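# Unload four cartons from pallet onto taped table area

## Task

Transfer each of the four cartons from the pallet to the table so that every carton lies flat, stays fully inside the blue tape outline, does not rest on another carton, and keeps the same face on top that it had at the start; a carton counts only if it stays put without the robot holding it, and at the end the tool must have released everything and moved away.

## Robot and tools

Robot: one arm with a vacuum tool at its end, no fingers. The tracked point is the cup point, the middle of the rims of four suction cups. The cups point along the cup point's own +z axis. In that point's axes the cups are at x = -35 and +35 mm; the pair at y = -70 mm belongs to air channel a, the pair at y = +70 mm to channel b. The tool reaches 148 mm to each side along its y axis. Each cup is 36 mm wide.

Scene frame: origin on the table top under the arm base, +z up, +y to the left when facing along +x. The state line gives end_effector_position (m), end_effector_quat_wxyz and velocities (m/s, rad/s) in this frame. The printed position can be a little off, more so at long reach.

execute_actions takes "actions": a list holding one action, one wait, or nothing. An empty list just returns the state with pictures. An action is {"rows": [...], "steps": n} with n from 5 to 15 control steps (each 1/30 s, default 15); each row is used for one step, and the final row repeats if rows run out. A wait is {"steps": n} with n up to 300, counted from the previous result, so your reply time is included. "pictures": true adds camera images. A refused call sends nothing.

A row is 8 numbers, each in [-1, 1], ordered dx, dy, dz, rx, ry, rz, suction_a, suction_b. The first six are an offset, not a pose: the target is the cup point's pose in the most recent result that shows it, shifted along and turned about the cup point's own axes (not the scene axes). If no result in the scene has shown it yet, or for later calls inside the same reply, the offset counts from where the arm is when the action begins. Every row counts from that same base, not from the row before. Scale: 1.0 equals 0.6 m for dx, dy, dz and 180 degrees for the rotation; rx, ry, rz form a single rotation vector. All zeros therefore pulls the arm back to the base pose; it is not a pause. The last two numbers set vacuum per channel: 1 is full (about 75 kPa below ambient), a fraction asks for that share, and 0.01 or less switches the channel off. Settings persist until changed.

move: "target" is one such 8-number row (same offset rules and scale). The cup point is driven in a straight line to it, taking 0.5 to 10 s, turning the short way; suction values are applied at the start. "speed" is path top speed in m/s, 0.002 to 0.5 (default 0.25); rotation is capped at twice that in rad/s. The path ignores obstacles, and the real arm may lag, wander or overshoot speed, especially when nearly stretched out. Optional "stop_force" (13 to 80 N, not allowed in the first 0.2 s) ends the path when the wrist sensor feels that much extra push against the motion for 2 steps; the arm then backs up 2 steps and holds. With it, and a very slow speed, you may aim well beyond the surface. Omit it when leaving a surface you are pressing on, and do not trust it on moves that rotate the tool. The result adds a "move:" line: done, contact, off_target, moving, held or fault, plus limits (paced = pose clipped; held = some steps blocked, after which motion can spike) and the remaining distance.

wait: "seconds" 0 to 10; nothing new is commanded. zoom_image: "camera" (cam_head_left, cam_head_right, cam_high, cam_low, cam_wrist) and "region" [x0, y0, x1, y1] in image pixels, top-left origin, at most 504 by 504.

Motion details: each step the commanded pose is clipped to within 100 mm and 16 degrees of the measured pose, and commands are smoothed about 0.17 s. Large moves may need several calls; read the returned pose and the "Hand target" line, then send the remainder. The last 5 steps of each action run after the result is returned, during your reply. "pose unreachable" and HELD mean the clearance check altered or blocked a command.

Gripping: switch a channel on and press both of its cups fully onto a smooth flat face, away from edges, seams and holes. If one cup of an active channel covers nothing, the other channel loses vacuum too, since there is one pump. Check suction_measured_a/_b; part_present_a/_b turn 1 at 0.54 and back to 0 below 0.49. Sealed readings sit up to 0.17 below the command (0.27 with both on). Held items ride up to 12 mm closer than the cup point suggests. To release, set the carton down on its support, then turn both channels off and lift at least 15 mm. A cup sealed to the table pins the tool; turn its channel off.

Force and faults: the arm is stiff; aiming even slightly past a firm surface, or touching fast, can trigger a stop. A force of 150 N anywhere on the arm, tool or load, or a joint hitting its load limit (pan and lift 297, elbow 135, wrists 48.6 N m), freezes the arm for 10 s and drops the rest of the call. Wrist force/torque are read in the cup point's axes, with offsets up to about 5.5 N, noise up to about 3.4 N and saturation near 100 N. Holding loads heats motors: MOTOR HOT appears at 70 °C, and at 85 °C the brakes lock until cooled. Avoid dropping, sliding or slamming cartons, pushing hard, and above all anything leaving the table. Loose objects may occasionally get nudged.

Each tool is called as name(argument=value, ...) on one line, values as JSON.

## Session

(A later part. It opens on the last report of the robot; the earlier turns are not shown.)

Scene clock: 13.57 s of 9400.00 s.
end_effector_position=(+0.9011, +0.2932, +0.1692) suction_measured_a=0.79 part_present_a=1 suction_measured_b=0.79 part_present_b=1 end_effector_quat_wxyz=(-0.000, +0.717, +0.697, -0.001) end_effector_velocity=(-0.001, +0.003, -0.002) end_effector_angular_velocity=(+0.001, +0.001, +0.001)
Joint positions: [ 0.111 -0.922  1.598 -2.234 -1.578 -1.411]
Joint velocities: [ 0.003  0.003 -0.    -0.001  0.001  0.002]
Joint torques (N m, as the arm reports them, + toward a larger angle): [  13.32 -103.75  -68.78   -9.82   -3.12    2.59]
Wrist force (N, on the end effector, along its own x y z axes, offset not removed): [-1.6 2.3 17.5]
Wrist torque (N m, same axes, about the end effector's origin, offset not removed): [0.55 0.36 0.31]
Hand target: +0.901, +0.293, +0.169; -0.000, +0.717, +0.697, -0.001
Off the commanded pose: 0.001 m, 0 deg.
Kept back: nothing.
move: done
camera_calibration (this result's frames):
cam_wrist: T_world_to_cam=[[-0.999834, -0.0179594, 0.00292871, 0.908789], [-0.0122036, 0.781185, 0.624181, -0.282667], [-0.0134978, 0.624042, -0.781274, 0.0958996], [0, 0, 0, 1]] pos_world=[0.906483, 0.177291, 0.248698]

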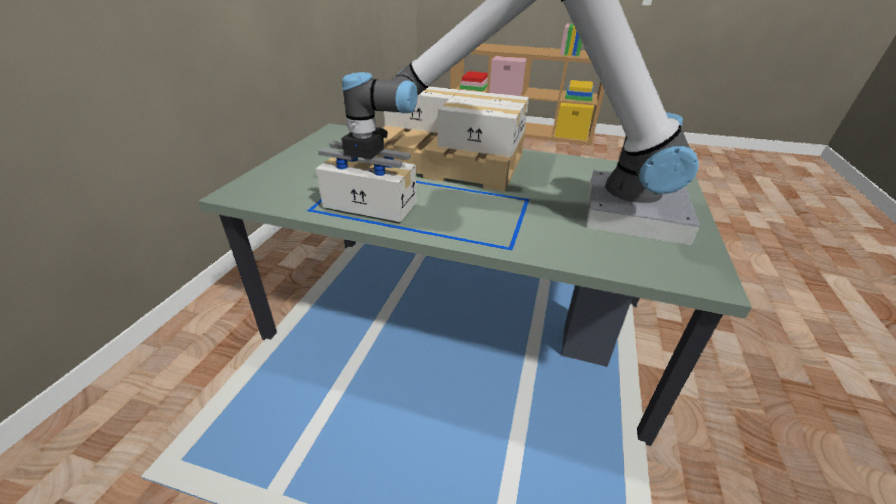

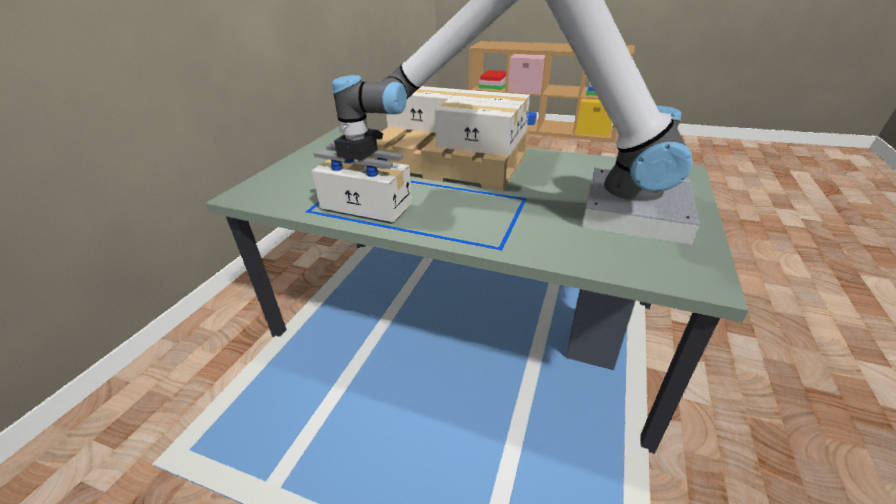

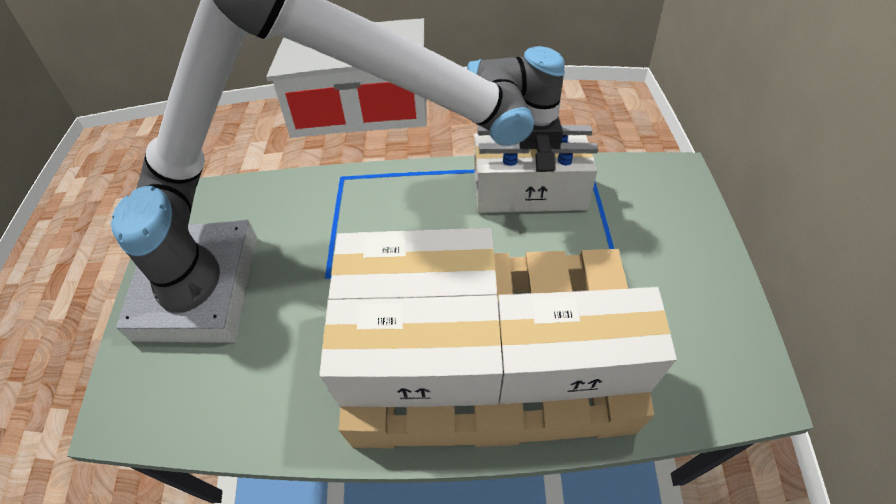

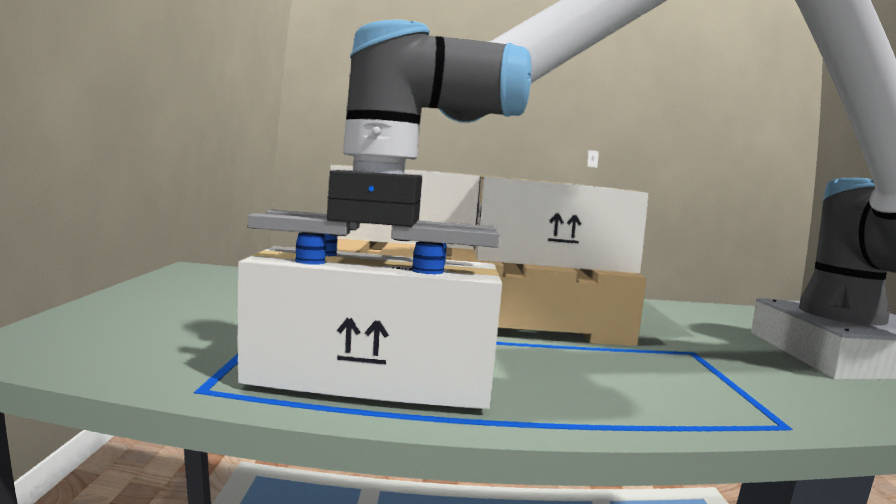

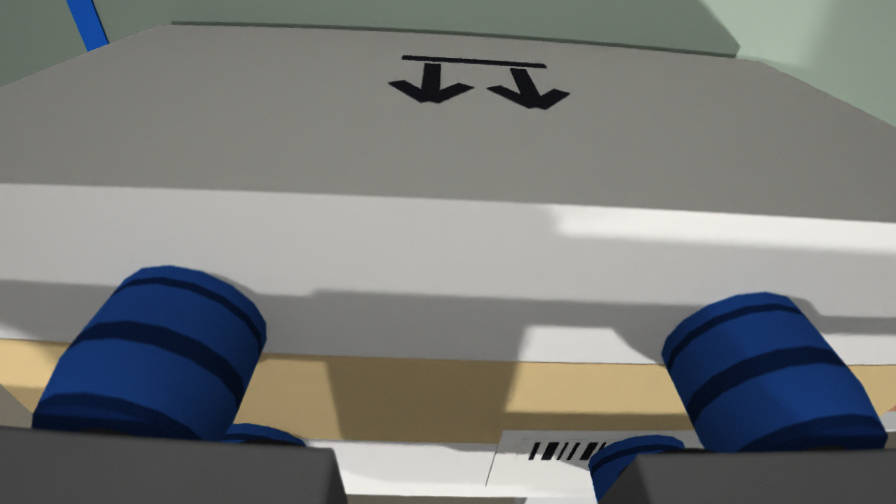

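move(target=[0,0,0.025,0,0,0,1,1], speed=0.008, stop_force=14)

zoom_image(camera="cam_low", region=[180,340,540,450])

zoom_image(camera="cam_head_left", region=[300,160,460,250])

Scene clock: 15.53 s of 9400.00 s.
end_effector_position=(+0.9013, +0.2933, +0.1584) suction_measured_a=0.79 part_present_a=1 suction_measured_b=0.79 part_present_b=1 end_effector_quat_wxyz=(-0.000, +0.717, +0.697, -0.001) end_effector_velocity=(+0.000, +0.000, +0.002) end_effector_angular_velocity=(+0.000, +0.001, +0.000)
Joint positions: [ 0.111 -0.911  1.602 -2.25  -1.578 -1.411]
Joint velocities: [ 0.    -0.001 -0.002  0.004  0.    -0.   ]
Joint torques (N m, as the arm reports them, + toward a larger angle): [ -15.31 -109.58  -43.14    1.34   -2.31   -2.02]
Wrist force (N, on the end effector, along its own x y z axes, offset not removed): [1.3 10.3 -8.1]
Wrist torque (N m, same axes, about the end effector's origin, offset not removed): [-1.06 0.97 0.36]
Hand target: +0.901, +0.293, +0.159; -0.000, +0.717, +0.697, -0.001
Off the commanded pose: 0.004 m, 0 deg.
Kept back: nothing.
move: contact
camera_calibration (this result's frames):
cam_wrist: T_world_to_cam=[[-0.999836, -0.0179617, 0.00247281, 0.909057], [-0.0124893, 0.781153, 0.624214, -0.275735], [-0.0131436, 0.624081, -0.781249, 0.0871069], [0, 0, 0, 1]] pos_world=[0.906609, 0.177357, 0.237922]

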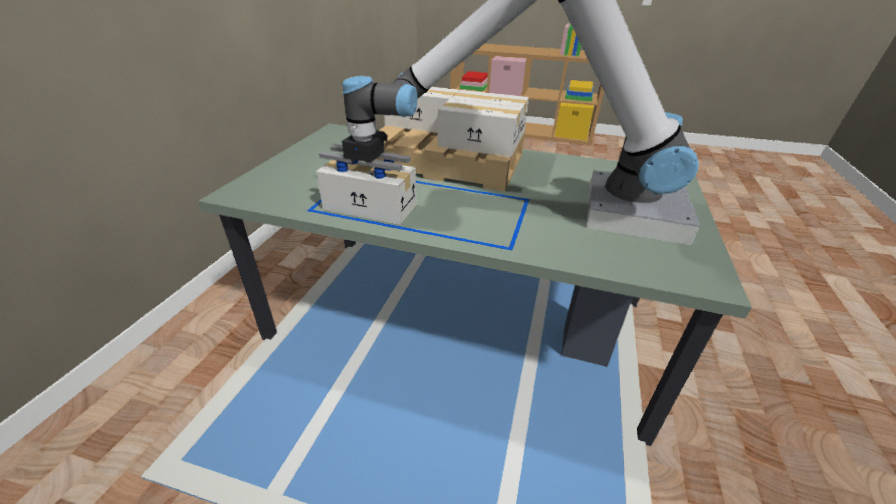

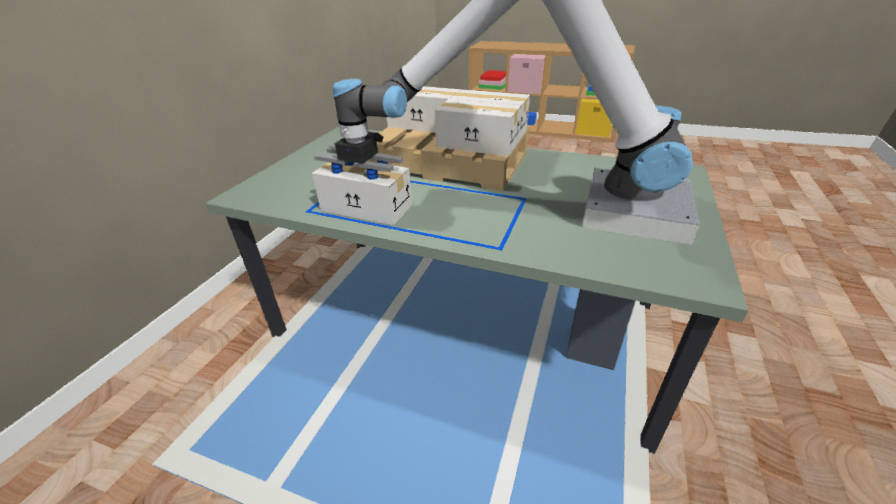

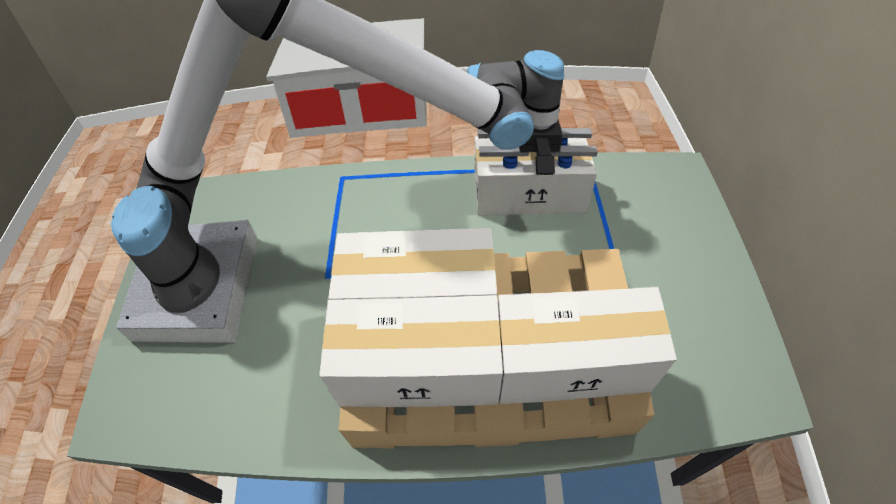

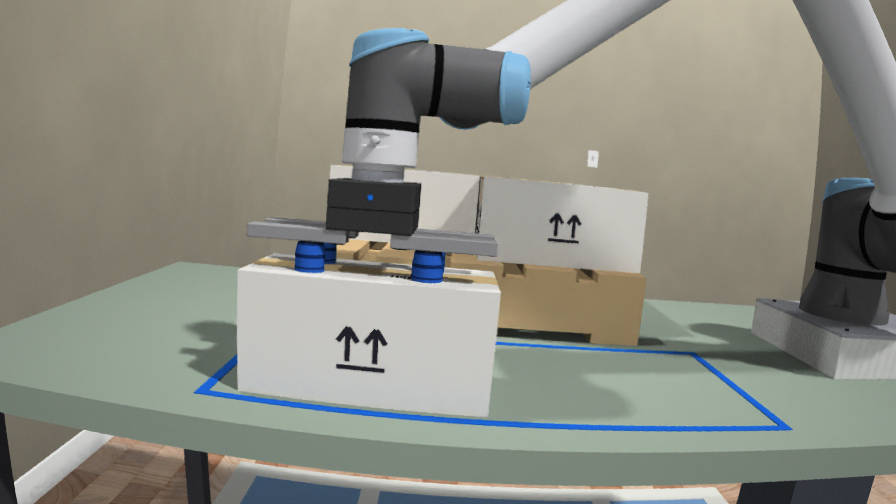

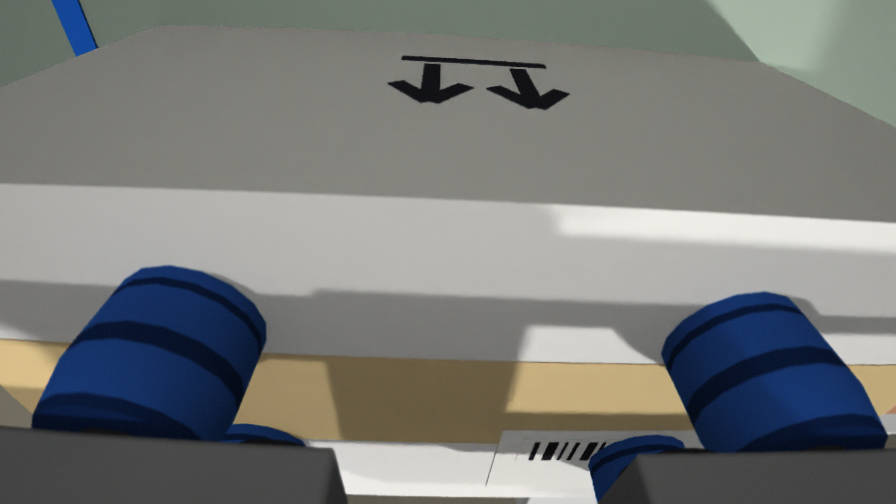

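Region (180, 340, 540, 450) of cam_low's 896x504 image, scaled by 1.400, with more detail than that image has; it fills the top 154 rows of this view, and the rest is white.

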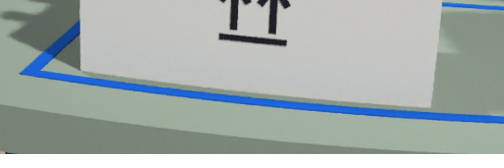

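Region (300, 160, 460, 250) of cam_head_left's 896x504 image, scaled by 3.150, with more detail than that image has; it fills the top 284 rows of this view, and the rest is white.

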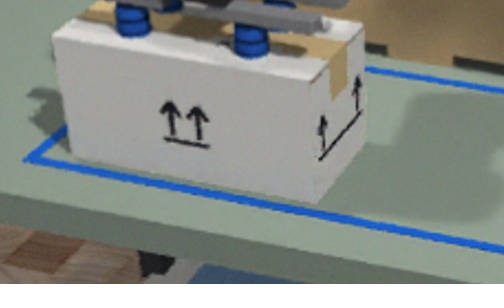

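execute_actions(actions=[{"rows":[[0,0,0,0,0,0,0,0]],"steps":12}])

Scene clock: 15.87 s of 9400.00 s.
end_effector_position=(+0.9015, +0.2933, +0.1590) suction_measured_a=0.00 part_present_a=0 suction_measured_b=0.00 part_present_b=0 end_effector_quat_wxyz=(+0.000, +0.717, +0.697, -0.000) end_effector_velocity=(+0.000, -0.000, +0.000) end_effector_angular_velocity=(+0.000, -0.001, -0.001)
Joint positions: [ 0.111 -0.912  1.602 -2.249 -1.578 -1.411]
Joint velocities: [-0.     0.     0.    -0.002 -0.     0.001]
Joint torques (N m, as the arm reports them, + toward a larger angle): [-14.75 -63.   -24.14  -3.04  -2.19  -1.91]
Wrist force (N, on the end effector, along its own x y z axes, offset not removed): [-3.4 -5.9 -58.9]
Wrist torque (N m, same axes, about the end effector's origin, offset not removed): [0.12 0.16 0.38]
Steps of this call (steps 1 to 3: nothing new was sent; steps 4 to 10: the first 7 steps of this action). Readings (end_effector_position | what the end effector reports):
4: (+0.9012, +0.2932, +0.1585) | suction_measured_a=0.62 part_present_a=1 suction_measured_b=0.62 part_present_b=1
5: (+0.9012, +0.2932, +0.1585) | suction_measured_a=0.34 part_present_a=0 suction_measured_b=0.34 part_present_b=0
7: (+0.9013, +0.2933, +0.1587) | suction_measured_a=0.03 part_present_a=0 suction_measured_b=0.03 part_present_b=0
10: the state above

move(target=[-0.03,0,-0.27,0,0,0,0,0], speed=0.45)

move(target=[-0.666,-0.48,0.025,-0.002,0.001,0,0,0], speed=0.5)

Scene clock: 17.27 s of 9400.00 s.
end_effector_position=(+0.9008, +0.2755, +0.3205) suction_measured_a=0.00 part_present_a=0 suction_measured_b=0.00 part_present_b=0 end_effector_quat_wxyz=(+0.000, +0.717, +0.697, -0.000) end_effector_velocity=(+0.001, -0.000, +0.005) end_effector_angular_velocity=(-0.000, -0.002, -0.000)
Joint positions: [ 0.094 -1.061  1.519 -2.017 -1.579 -1.428]
Joint velocities: [-0.    -0.002 -0.005  0.005 -0.    -0.   ]
Joint torques (N m, as the arm reports them, + toward a larger angle): [ -16.21 -111.06  -59.9    -3.14   -3.18   -2.13]
Wrist force (N, on the end effector, along its own x y z axes, offset not removed): [-0.9 3.4 -4.0]
Wrist torque (N m, same axes, about the end effector's origin, offset not removed): [0.43 0.11 0.27]
Hand target: +0.901, +0.275, +0.321; +0.000, +0.717, +0.697, -0.000
Off your previous action's commanded pose: 0.001 m, 0 deg at its last step (step 5 of this call).
Off the commanded pose: 0.001 m, 0 deg.
Kept back: nothing.
move: done
camera_calibration (this result's frames):
cam_wrist: T_world_to_cam=[[-0.999837, -0.0179565, 0.00200342, 0.90796], [-0.012777, 0.781091, 0.624286, -0.362743], [-0.0127748, 0.624158, -0.781193, 0.224393], [0, 0, 0, 1]] pos_world=[0.906043, 0.159582, 0.399931]

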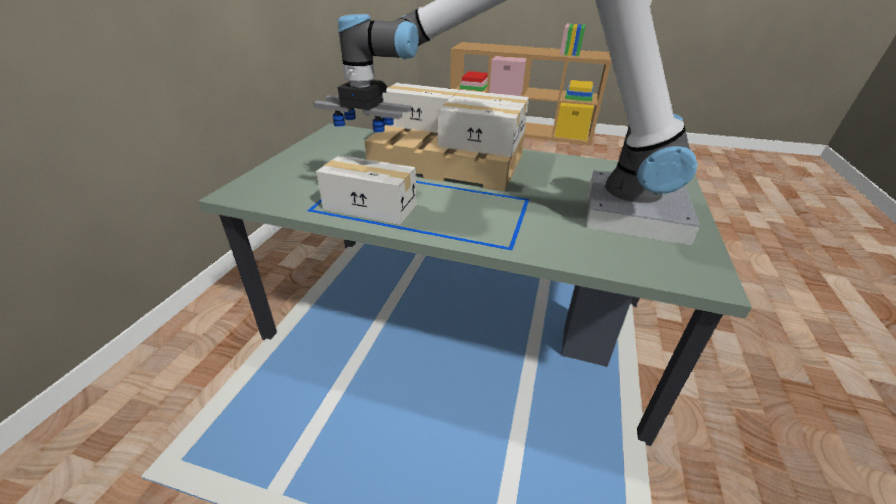

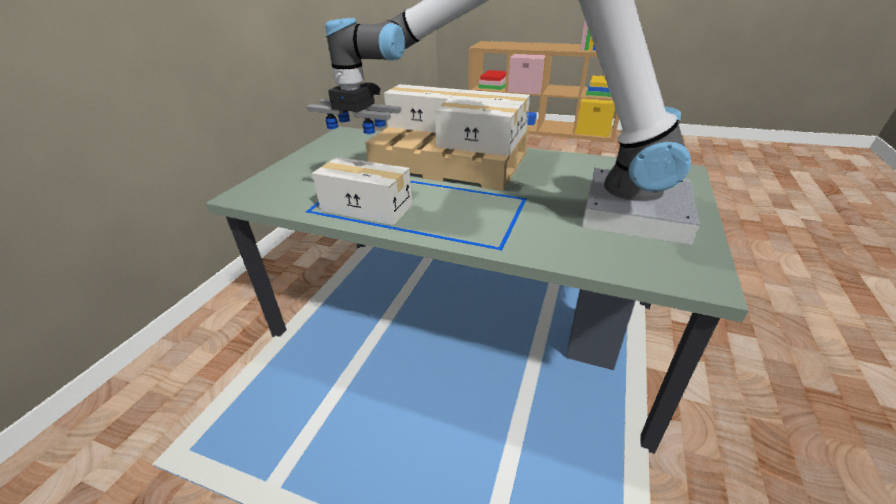

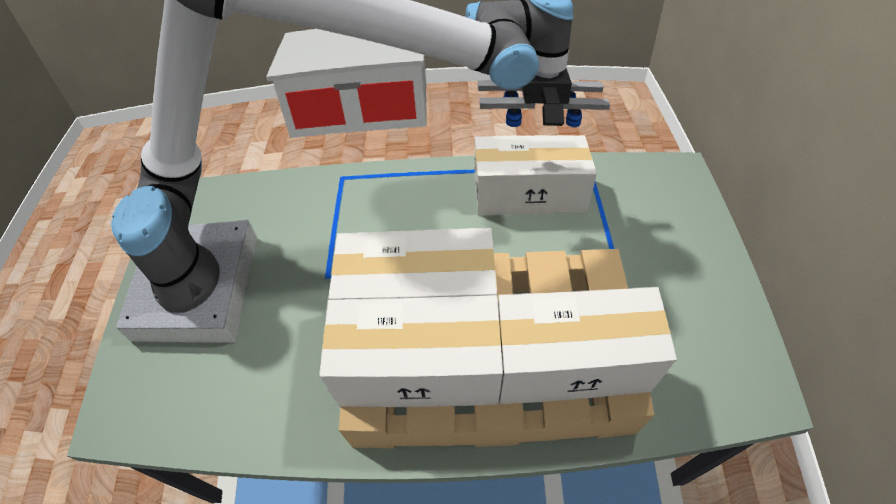

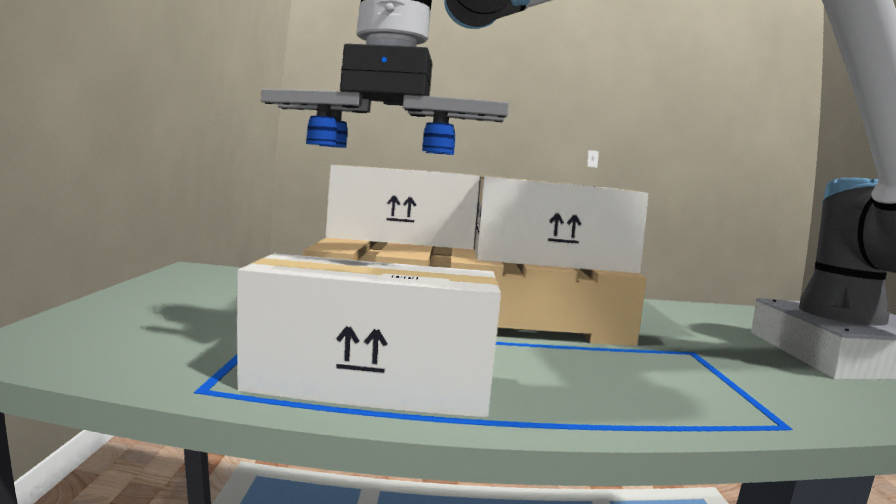

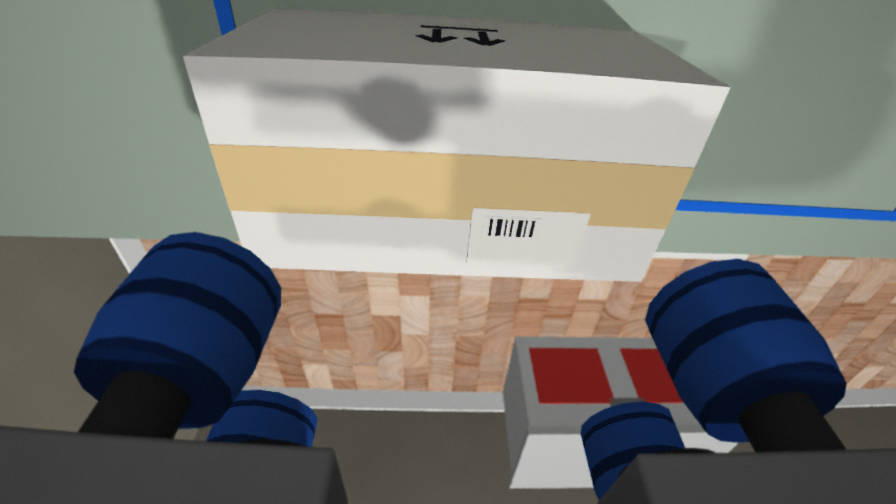

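Scene clock: 19.20 s of 9400.00 s.
end_effector_position=(+0.6015, -0.1147, +0.3052) suction_measured_a=0.00 part_present_a=0 suction_measured_b=0.00 part_present_b=0 end_effector_quat_wxyz=(+0.001, +0.717, +0.697, +0.003) end_effector_velocity=(-0.000, -0.003, +0.002) end_effector_angular_velocity=(-0.001, -0.003, +0.000)
Joint positions: [-0.491 -1.553  2.192 -2.208 -1.577 -2.013]
Joint velocities: [-0.005 -0.003 -0.     0.     0.    -0.005]
Joint torques (N m, as the arm reports them, + toward a larger angle): [-14.14 -61.65 -39.44  -2.47   2.85  -2.01]
Wrist force (N, on the end effector, along its own x y z axes, offset not removed): [-4.9 1.0 -6.2]
Wrist torque (N m, same axes, about the end effector's origin, offset not removed): [0.13 0.57 0.35]
Hand target: +0.601, -0.115, +0.305; +0.001, +0.717, +0.697, +0.003
Off the commanded pose: 0.001 m, 0 deg.
Kept back: nothing.
move: done; limits=paced
camera_calibration (this result's frames):
cam_wrist: T_world_to_cam=[[-0.999829, -0.0178862, -0.00480061, 0.603808], [-0.0169406, 0.778611, 0.627278, -0.0509803], [-0.0074818, 0.627252, -0.778781, 0.448666], [0, 0, 0, 1]] pos_world=[0.606198, -0.230933, 0.38429]

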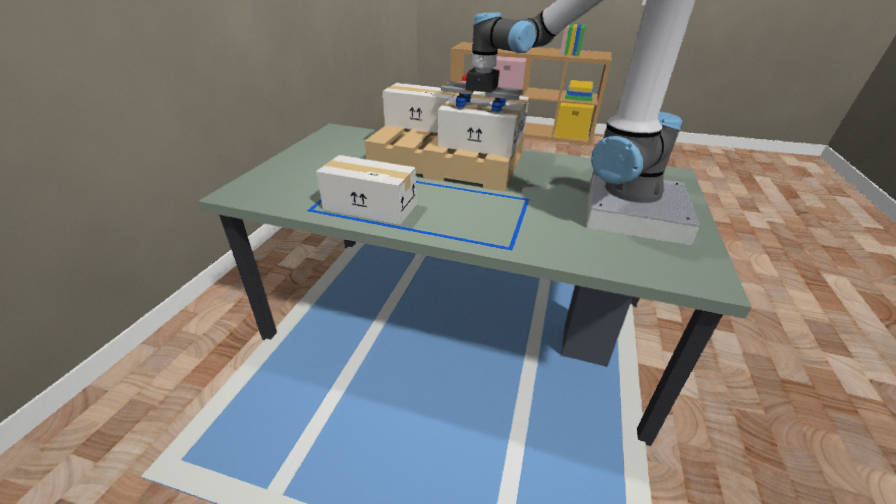

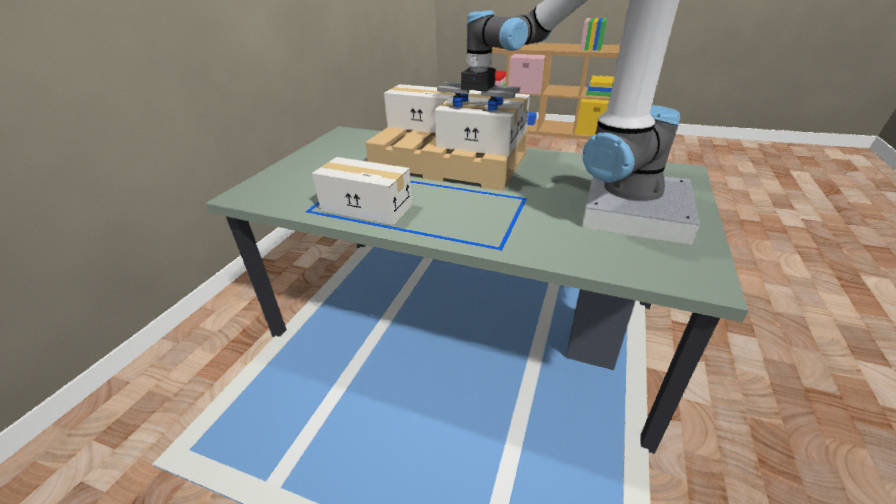

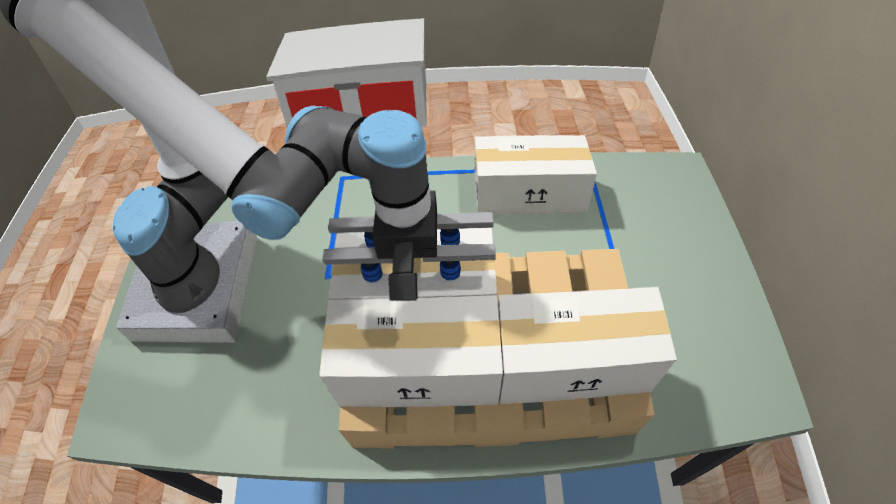

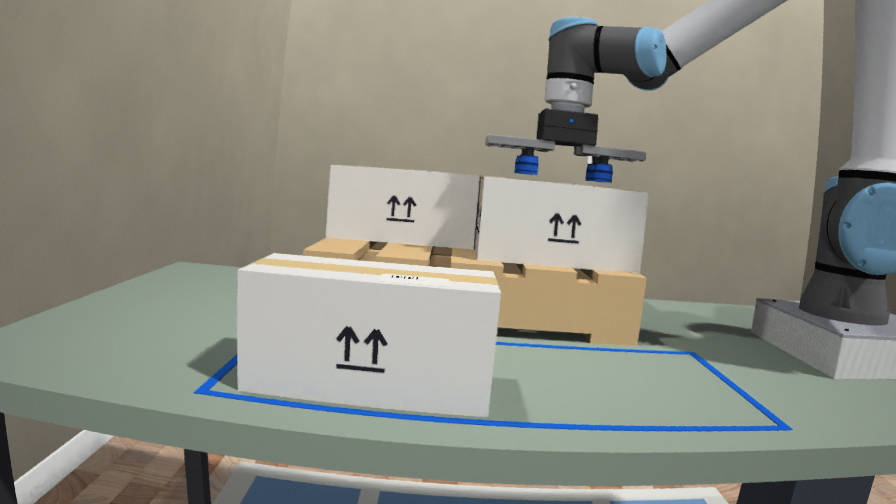

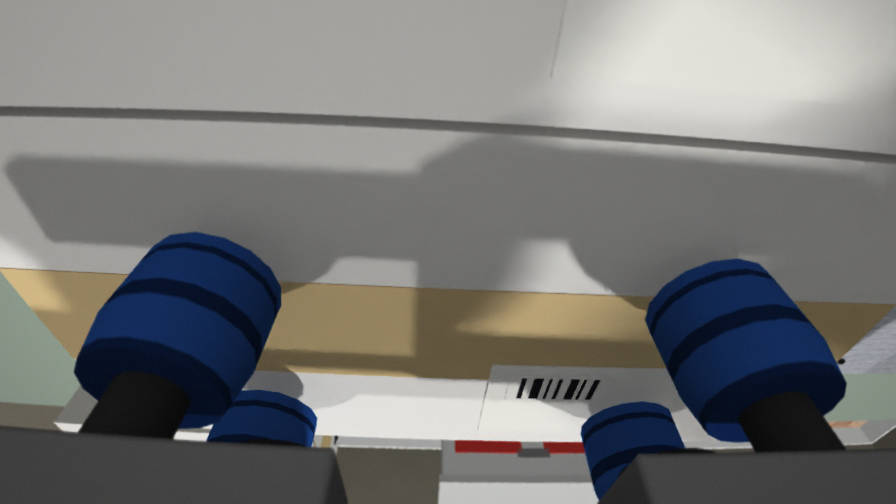

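move(target=[-0.005,0,0.035,0,0,0,1,1], speed=0.04)

execute_actions(actions=[{"steps":8}])

zoom_image(camera="cam_head_left", region=[300,160,460,250])

Scene clock: 20.37 s of 9400.00 s.
end_effector_position=(+0.6015, -0.1176, +0.2845) suction_measured_a=0.49 part_present_a=0 suction_measured_b=0.49 part_present_b=0 end_effector_quat_wxyz=(+0.001, +0.717, +0.697, +0.003) end_effector_velocity=(-0.001, +0.000, -0.004) end_effector_angular_velocity=(+0.002, +0.002, -0.001)
Joint positions: [-0.496 -1.527  2.21  -2.253 -1.577 -2.018]
Joint velocities: [-0.001  0.004  0.004 -0.005  0.001 -0.   ]
Joint torques (N m, as the arm reports them, + toward a larger angle): [-16.92 -42.24 -54.67 -10.02  -3.26  -2.35]
Wrist force (N, on the end effector, along its own x y z axes, offset not removed): [-2.8 0.2 19.0]
Wrist torque (N m, same axes, about the end effector's origin, offset not removed): [-0.61 0.45 0.30]
Hand target: +0.602, -0.118, +0.284; +0.001, +0.717, +0.697, +0.003
Off the commanded pose: 0.000 m, 0 deg.
Kept back: nothing.
move: done
camera_calibration (this result's frames):
cam_wrist: T_world_to_cam=[[-0.999829, -0.0178798, -0.00461957, 0.603598], [-0.0168211, 0.778532, 0.62738, -0.0358513], [-0.00762092, 0.62735, -0.7787, 0.434388], [0, 0, 0, 1]] pos_world=[0.606202, -0.23381, 0.363539]

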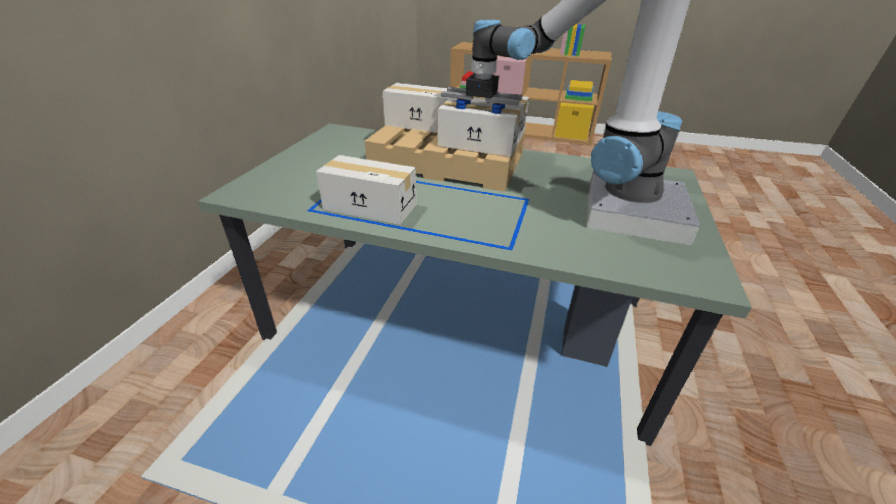

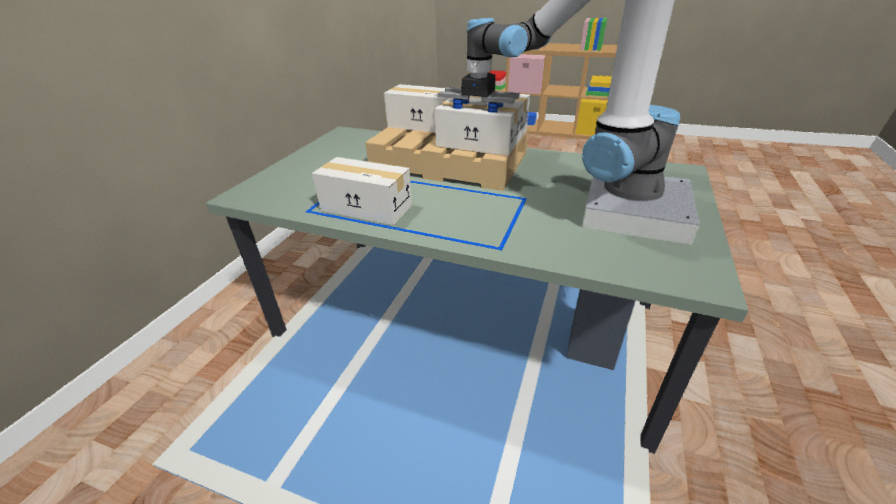

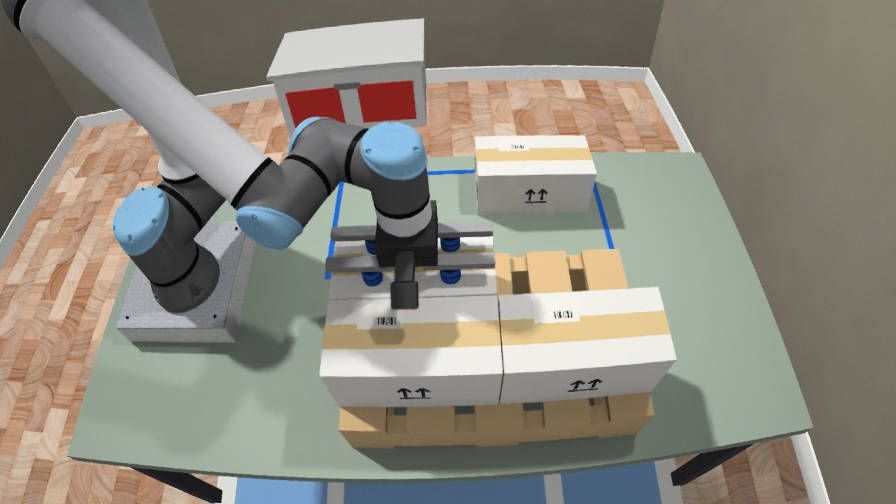

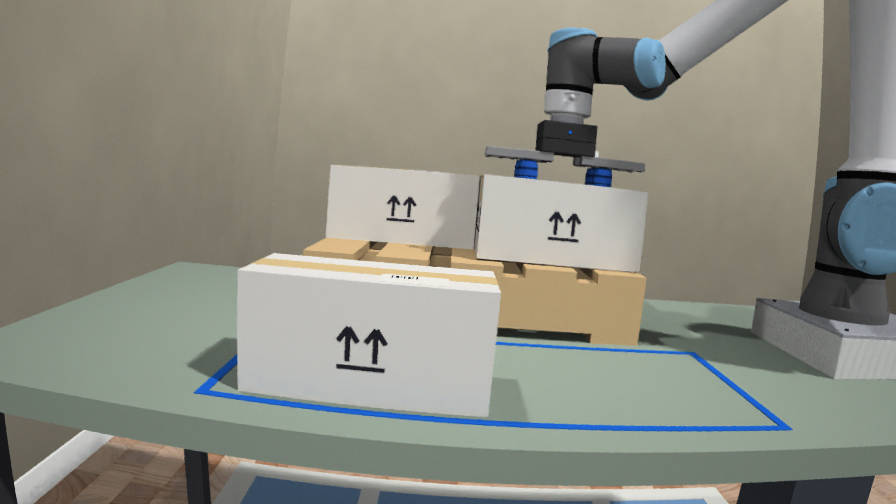

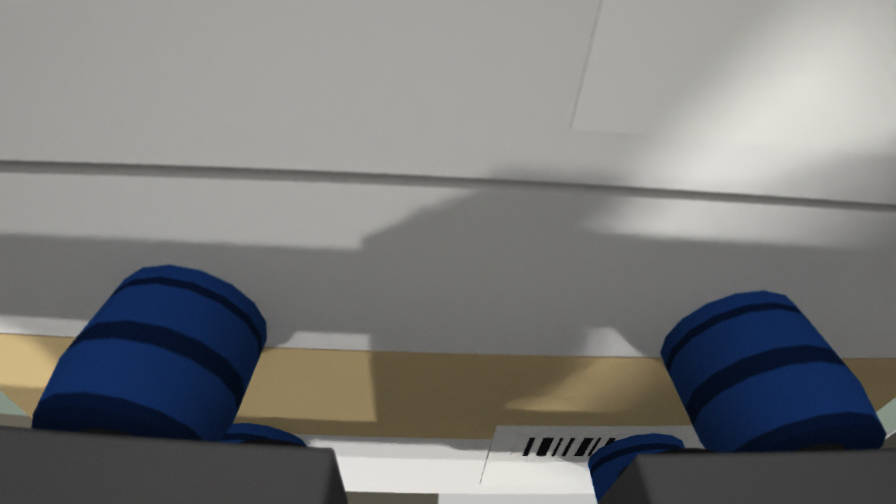

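Scene clock: 20.63 s of 9400.00 s.
end_effector_position=(+0.6015, -0.1176, +0.2843) suction_measured_a=0.68 part_present_a=1 suction_measured_b=0.68 part_present_b=1 end_effector_quat_wxyz=(+0.001, +0.717, +0.697, +0.003) end_effector_velocity=(+0.000, -0.000, +0.000) end_effector_angular_velocity=(+0.000, -0.001, -0.000)
Joint positions: [-0.496 -1.527  2.211 -2.254 -1.577 -2.018]
Joint velocities: [ 0.     0.    -0.    -0.001  0.001  0.   ]
Joint torques (N m, as the arm reports them, + toward a larger angle): [-14.08 -40.28 -52.33  -9.3   -2.9   -2.25]
Wrist force (N, on the end effector, along its own x y z axes, offset not removed): [-3.7 4.8 17.1]
Wrist torque (N m, same axes, about the end effector's origin, offset not removed): [0.27 0.63 0.39]
Hand target: +0.602, -0.118, +0.284; +0.001, +0.717, +0.697, +0.003
Off the commanded pose: 0.000 m, 0 deg.
Kept back: nothing.
Steps of this call (steps 1 to 8: nothing new was sent). Readings (end_effector_position | what the end effector reports):
1: (+0.6015, -0.1176, +0.2844) | suction_measured_a=0.51 part_present_a=0 suction_measured_b=0.51 part_present_b=0
2: (+0.6015, -0.1176, +0.2844) | suction_measured_a=0.55 part_present_a=1 suction_measured_b=0.55 part_present_b=1
4: (+0.6015, -0.1176, +0.2843) | suction_measured_a=0.60 part_present_a=1 suction_measured_b=0.60 part_present_b=1
8: the state above

Region (300, 160, 460, 250) of cam_head_left's 896x504 image, scaled by 3.150, with more detail than that image has; it fills the top 284 rows of this view, and the rest is white.

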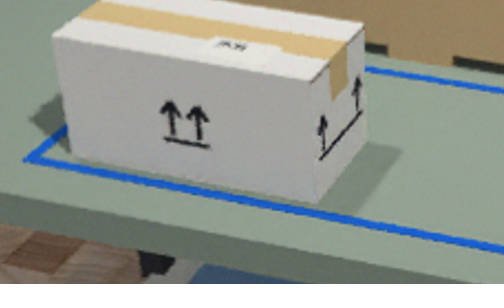

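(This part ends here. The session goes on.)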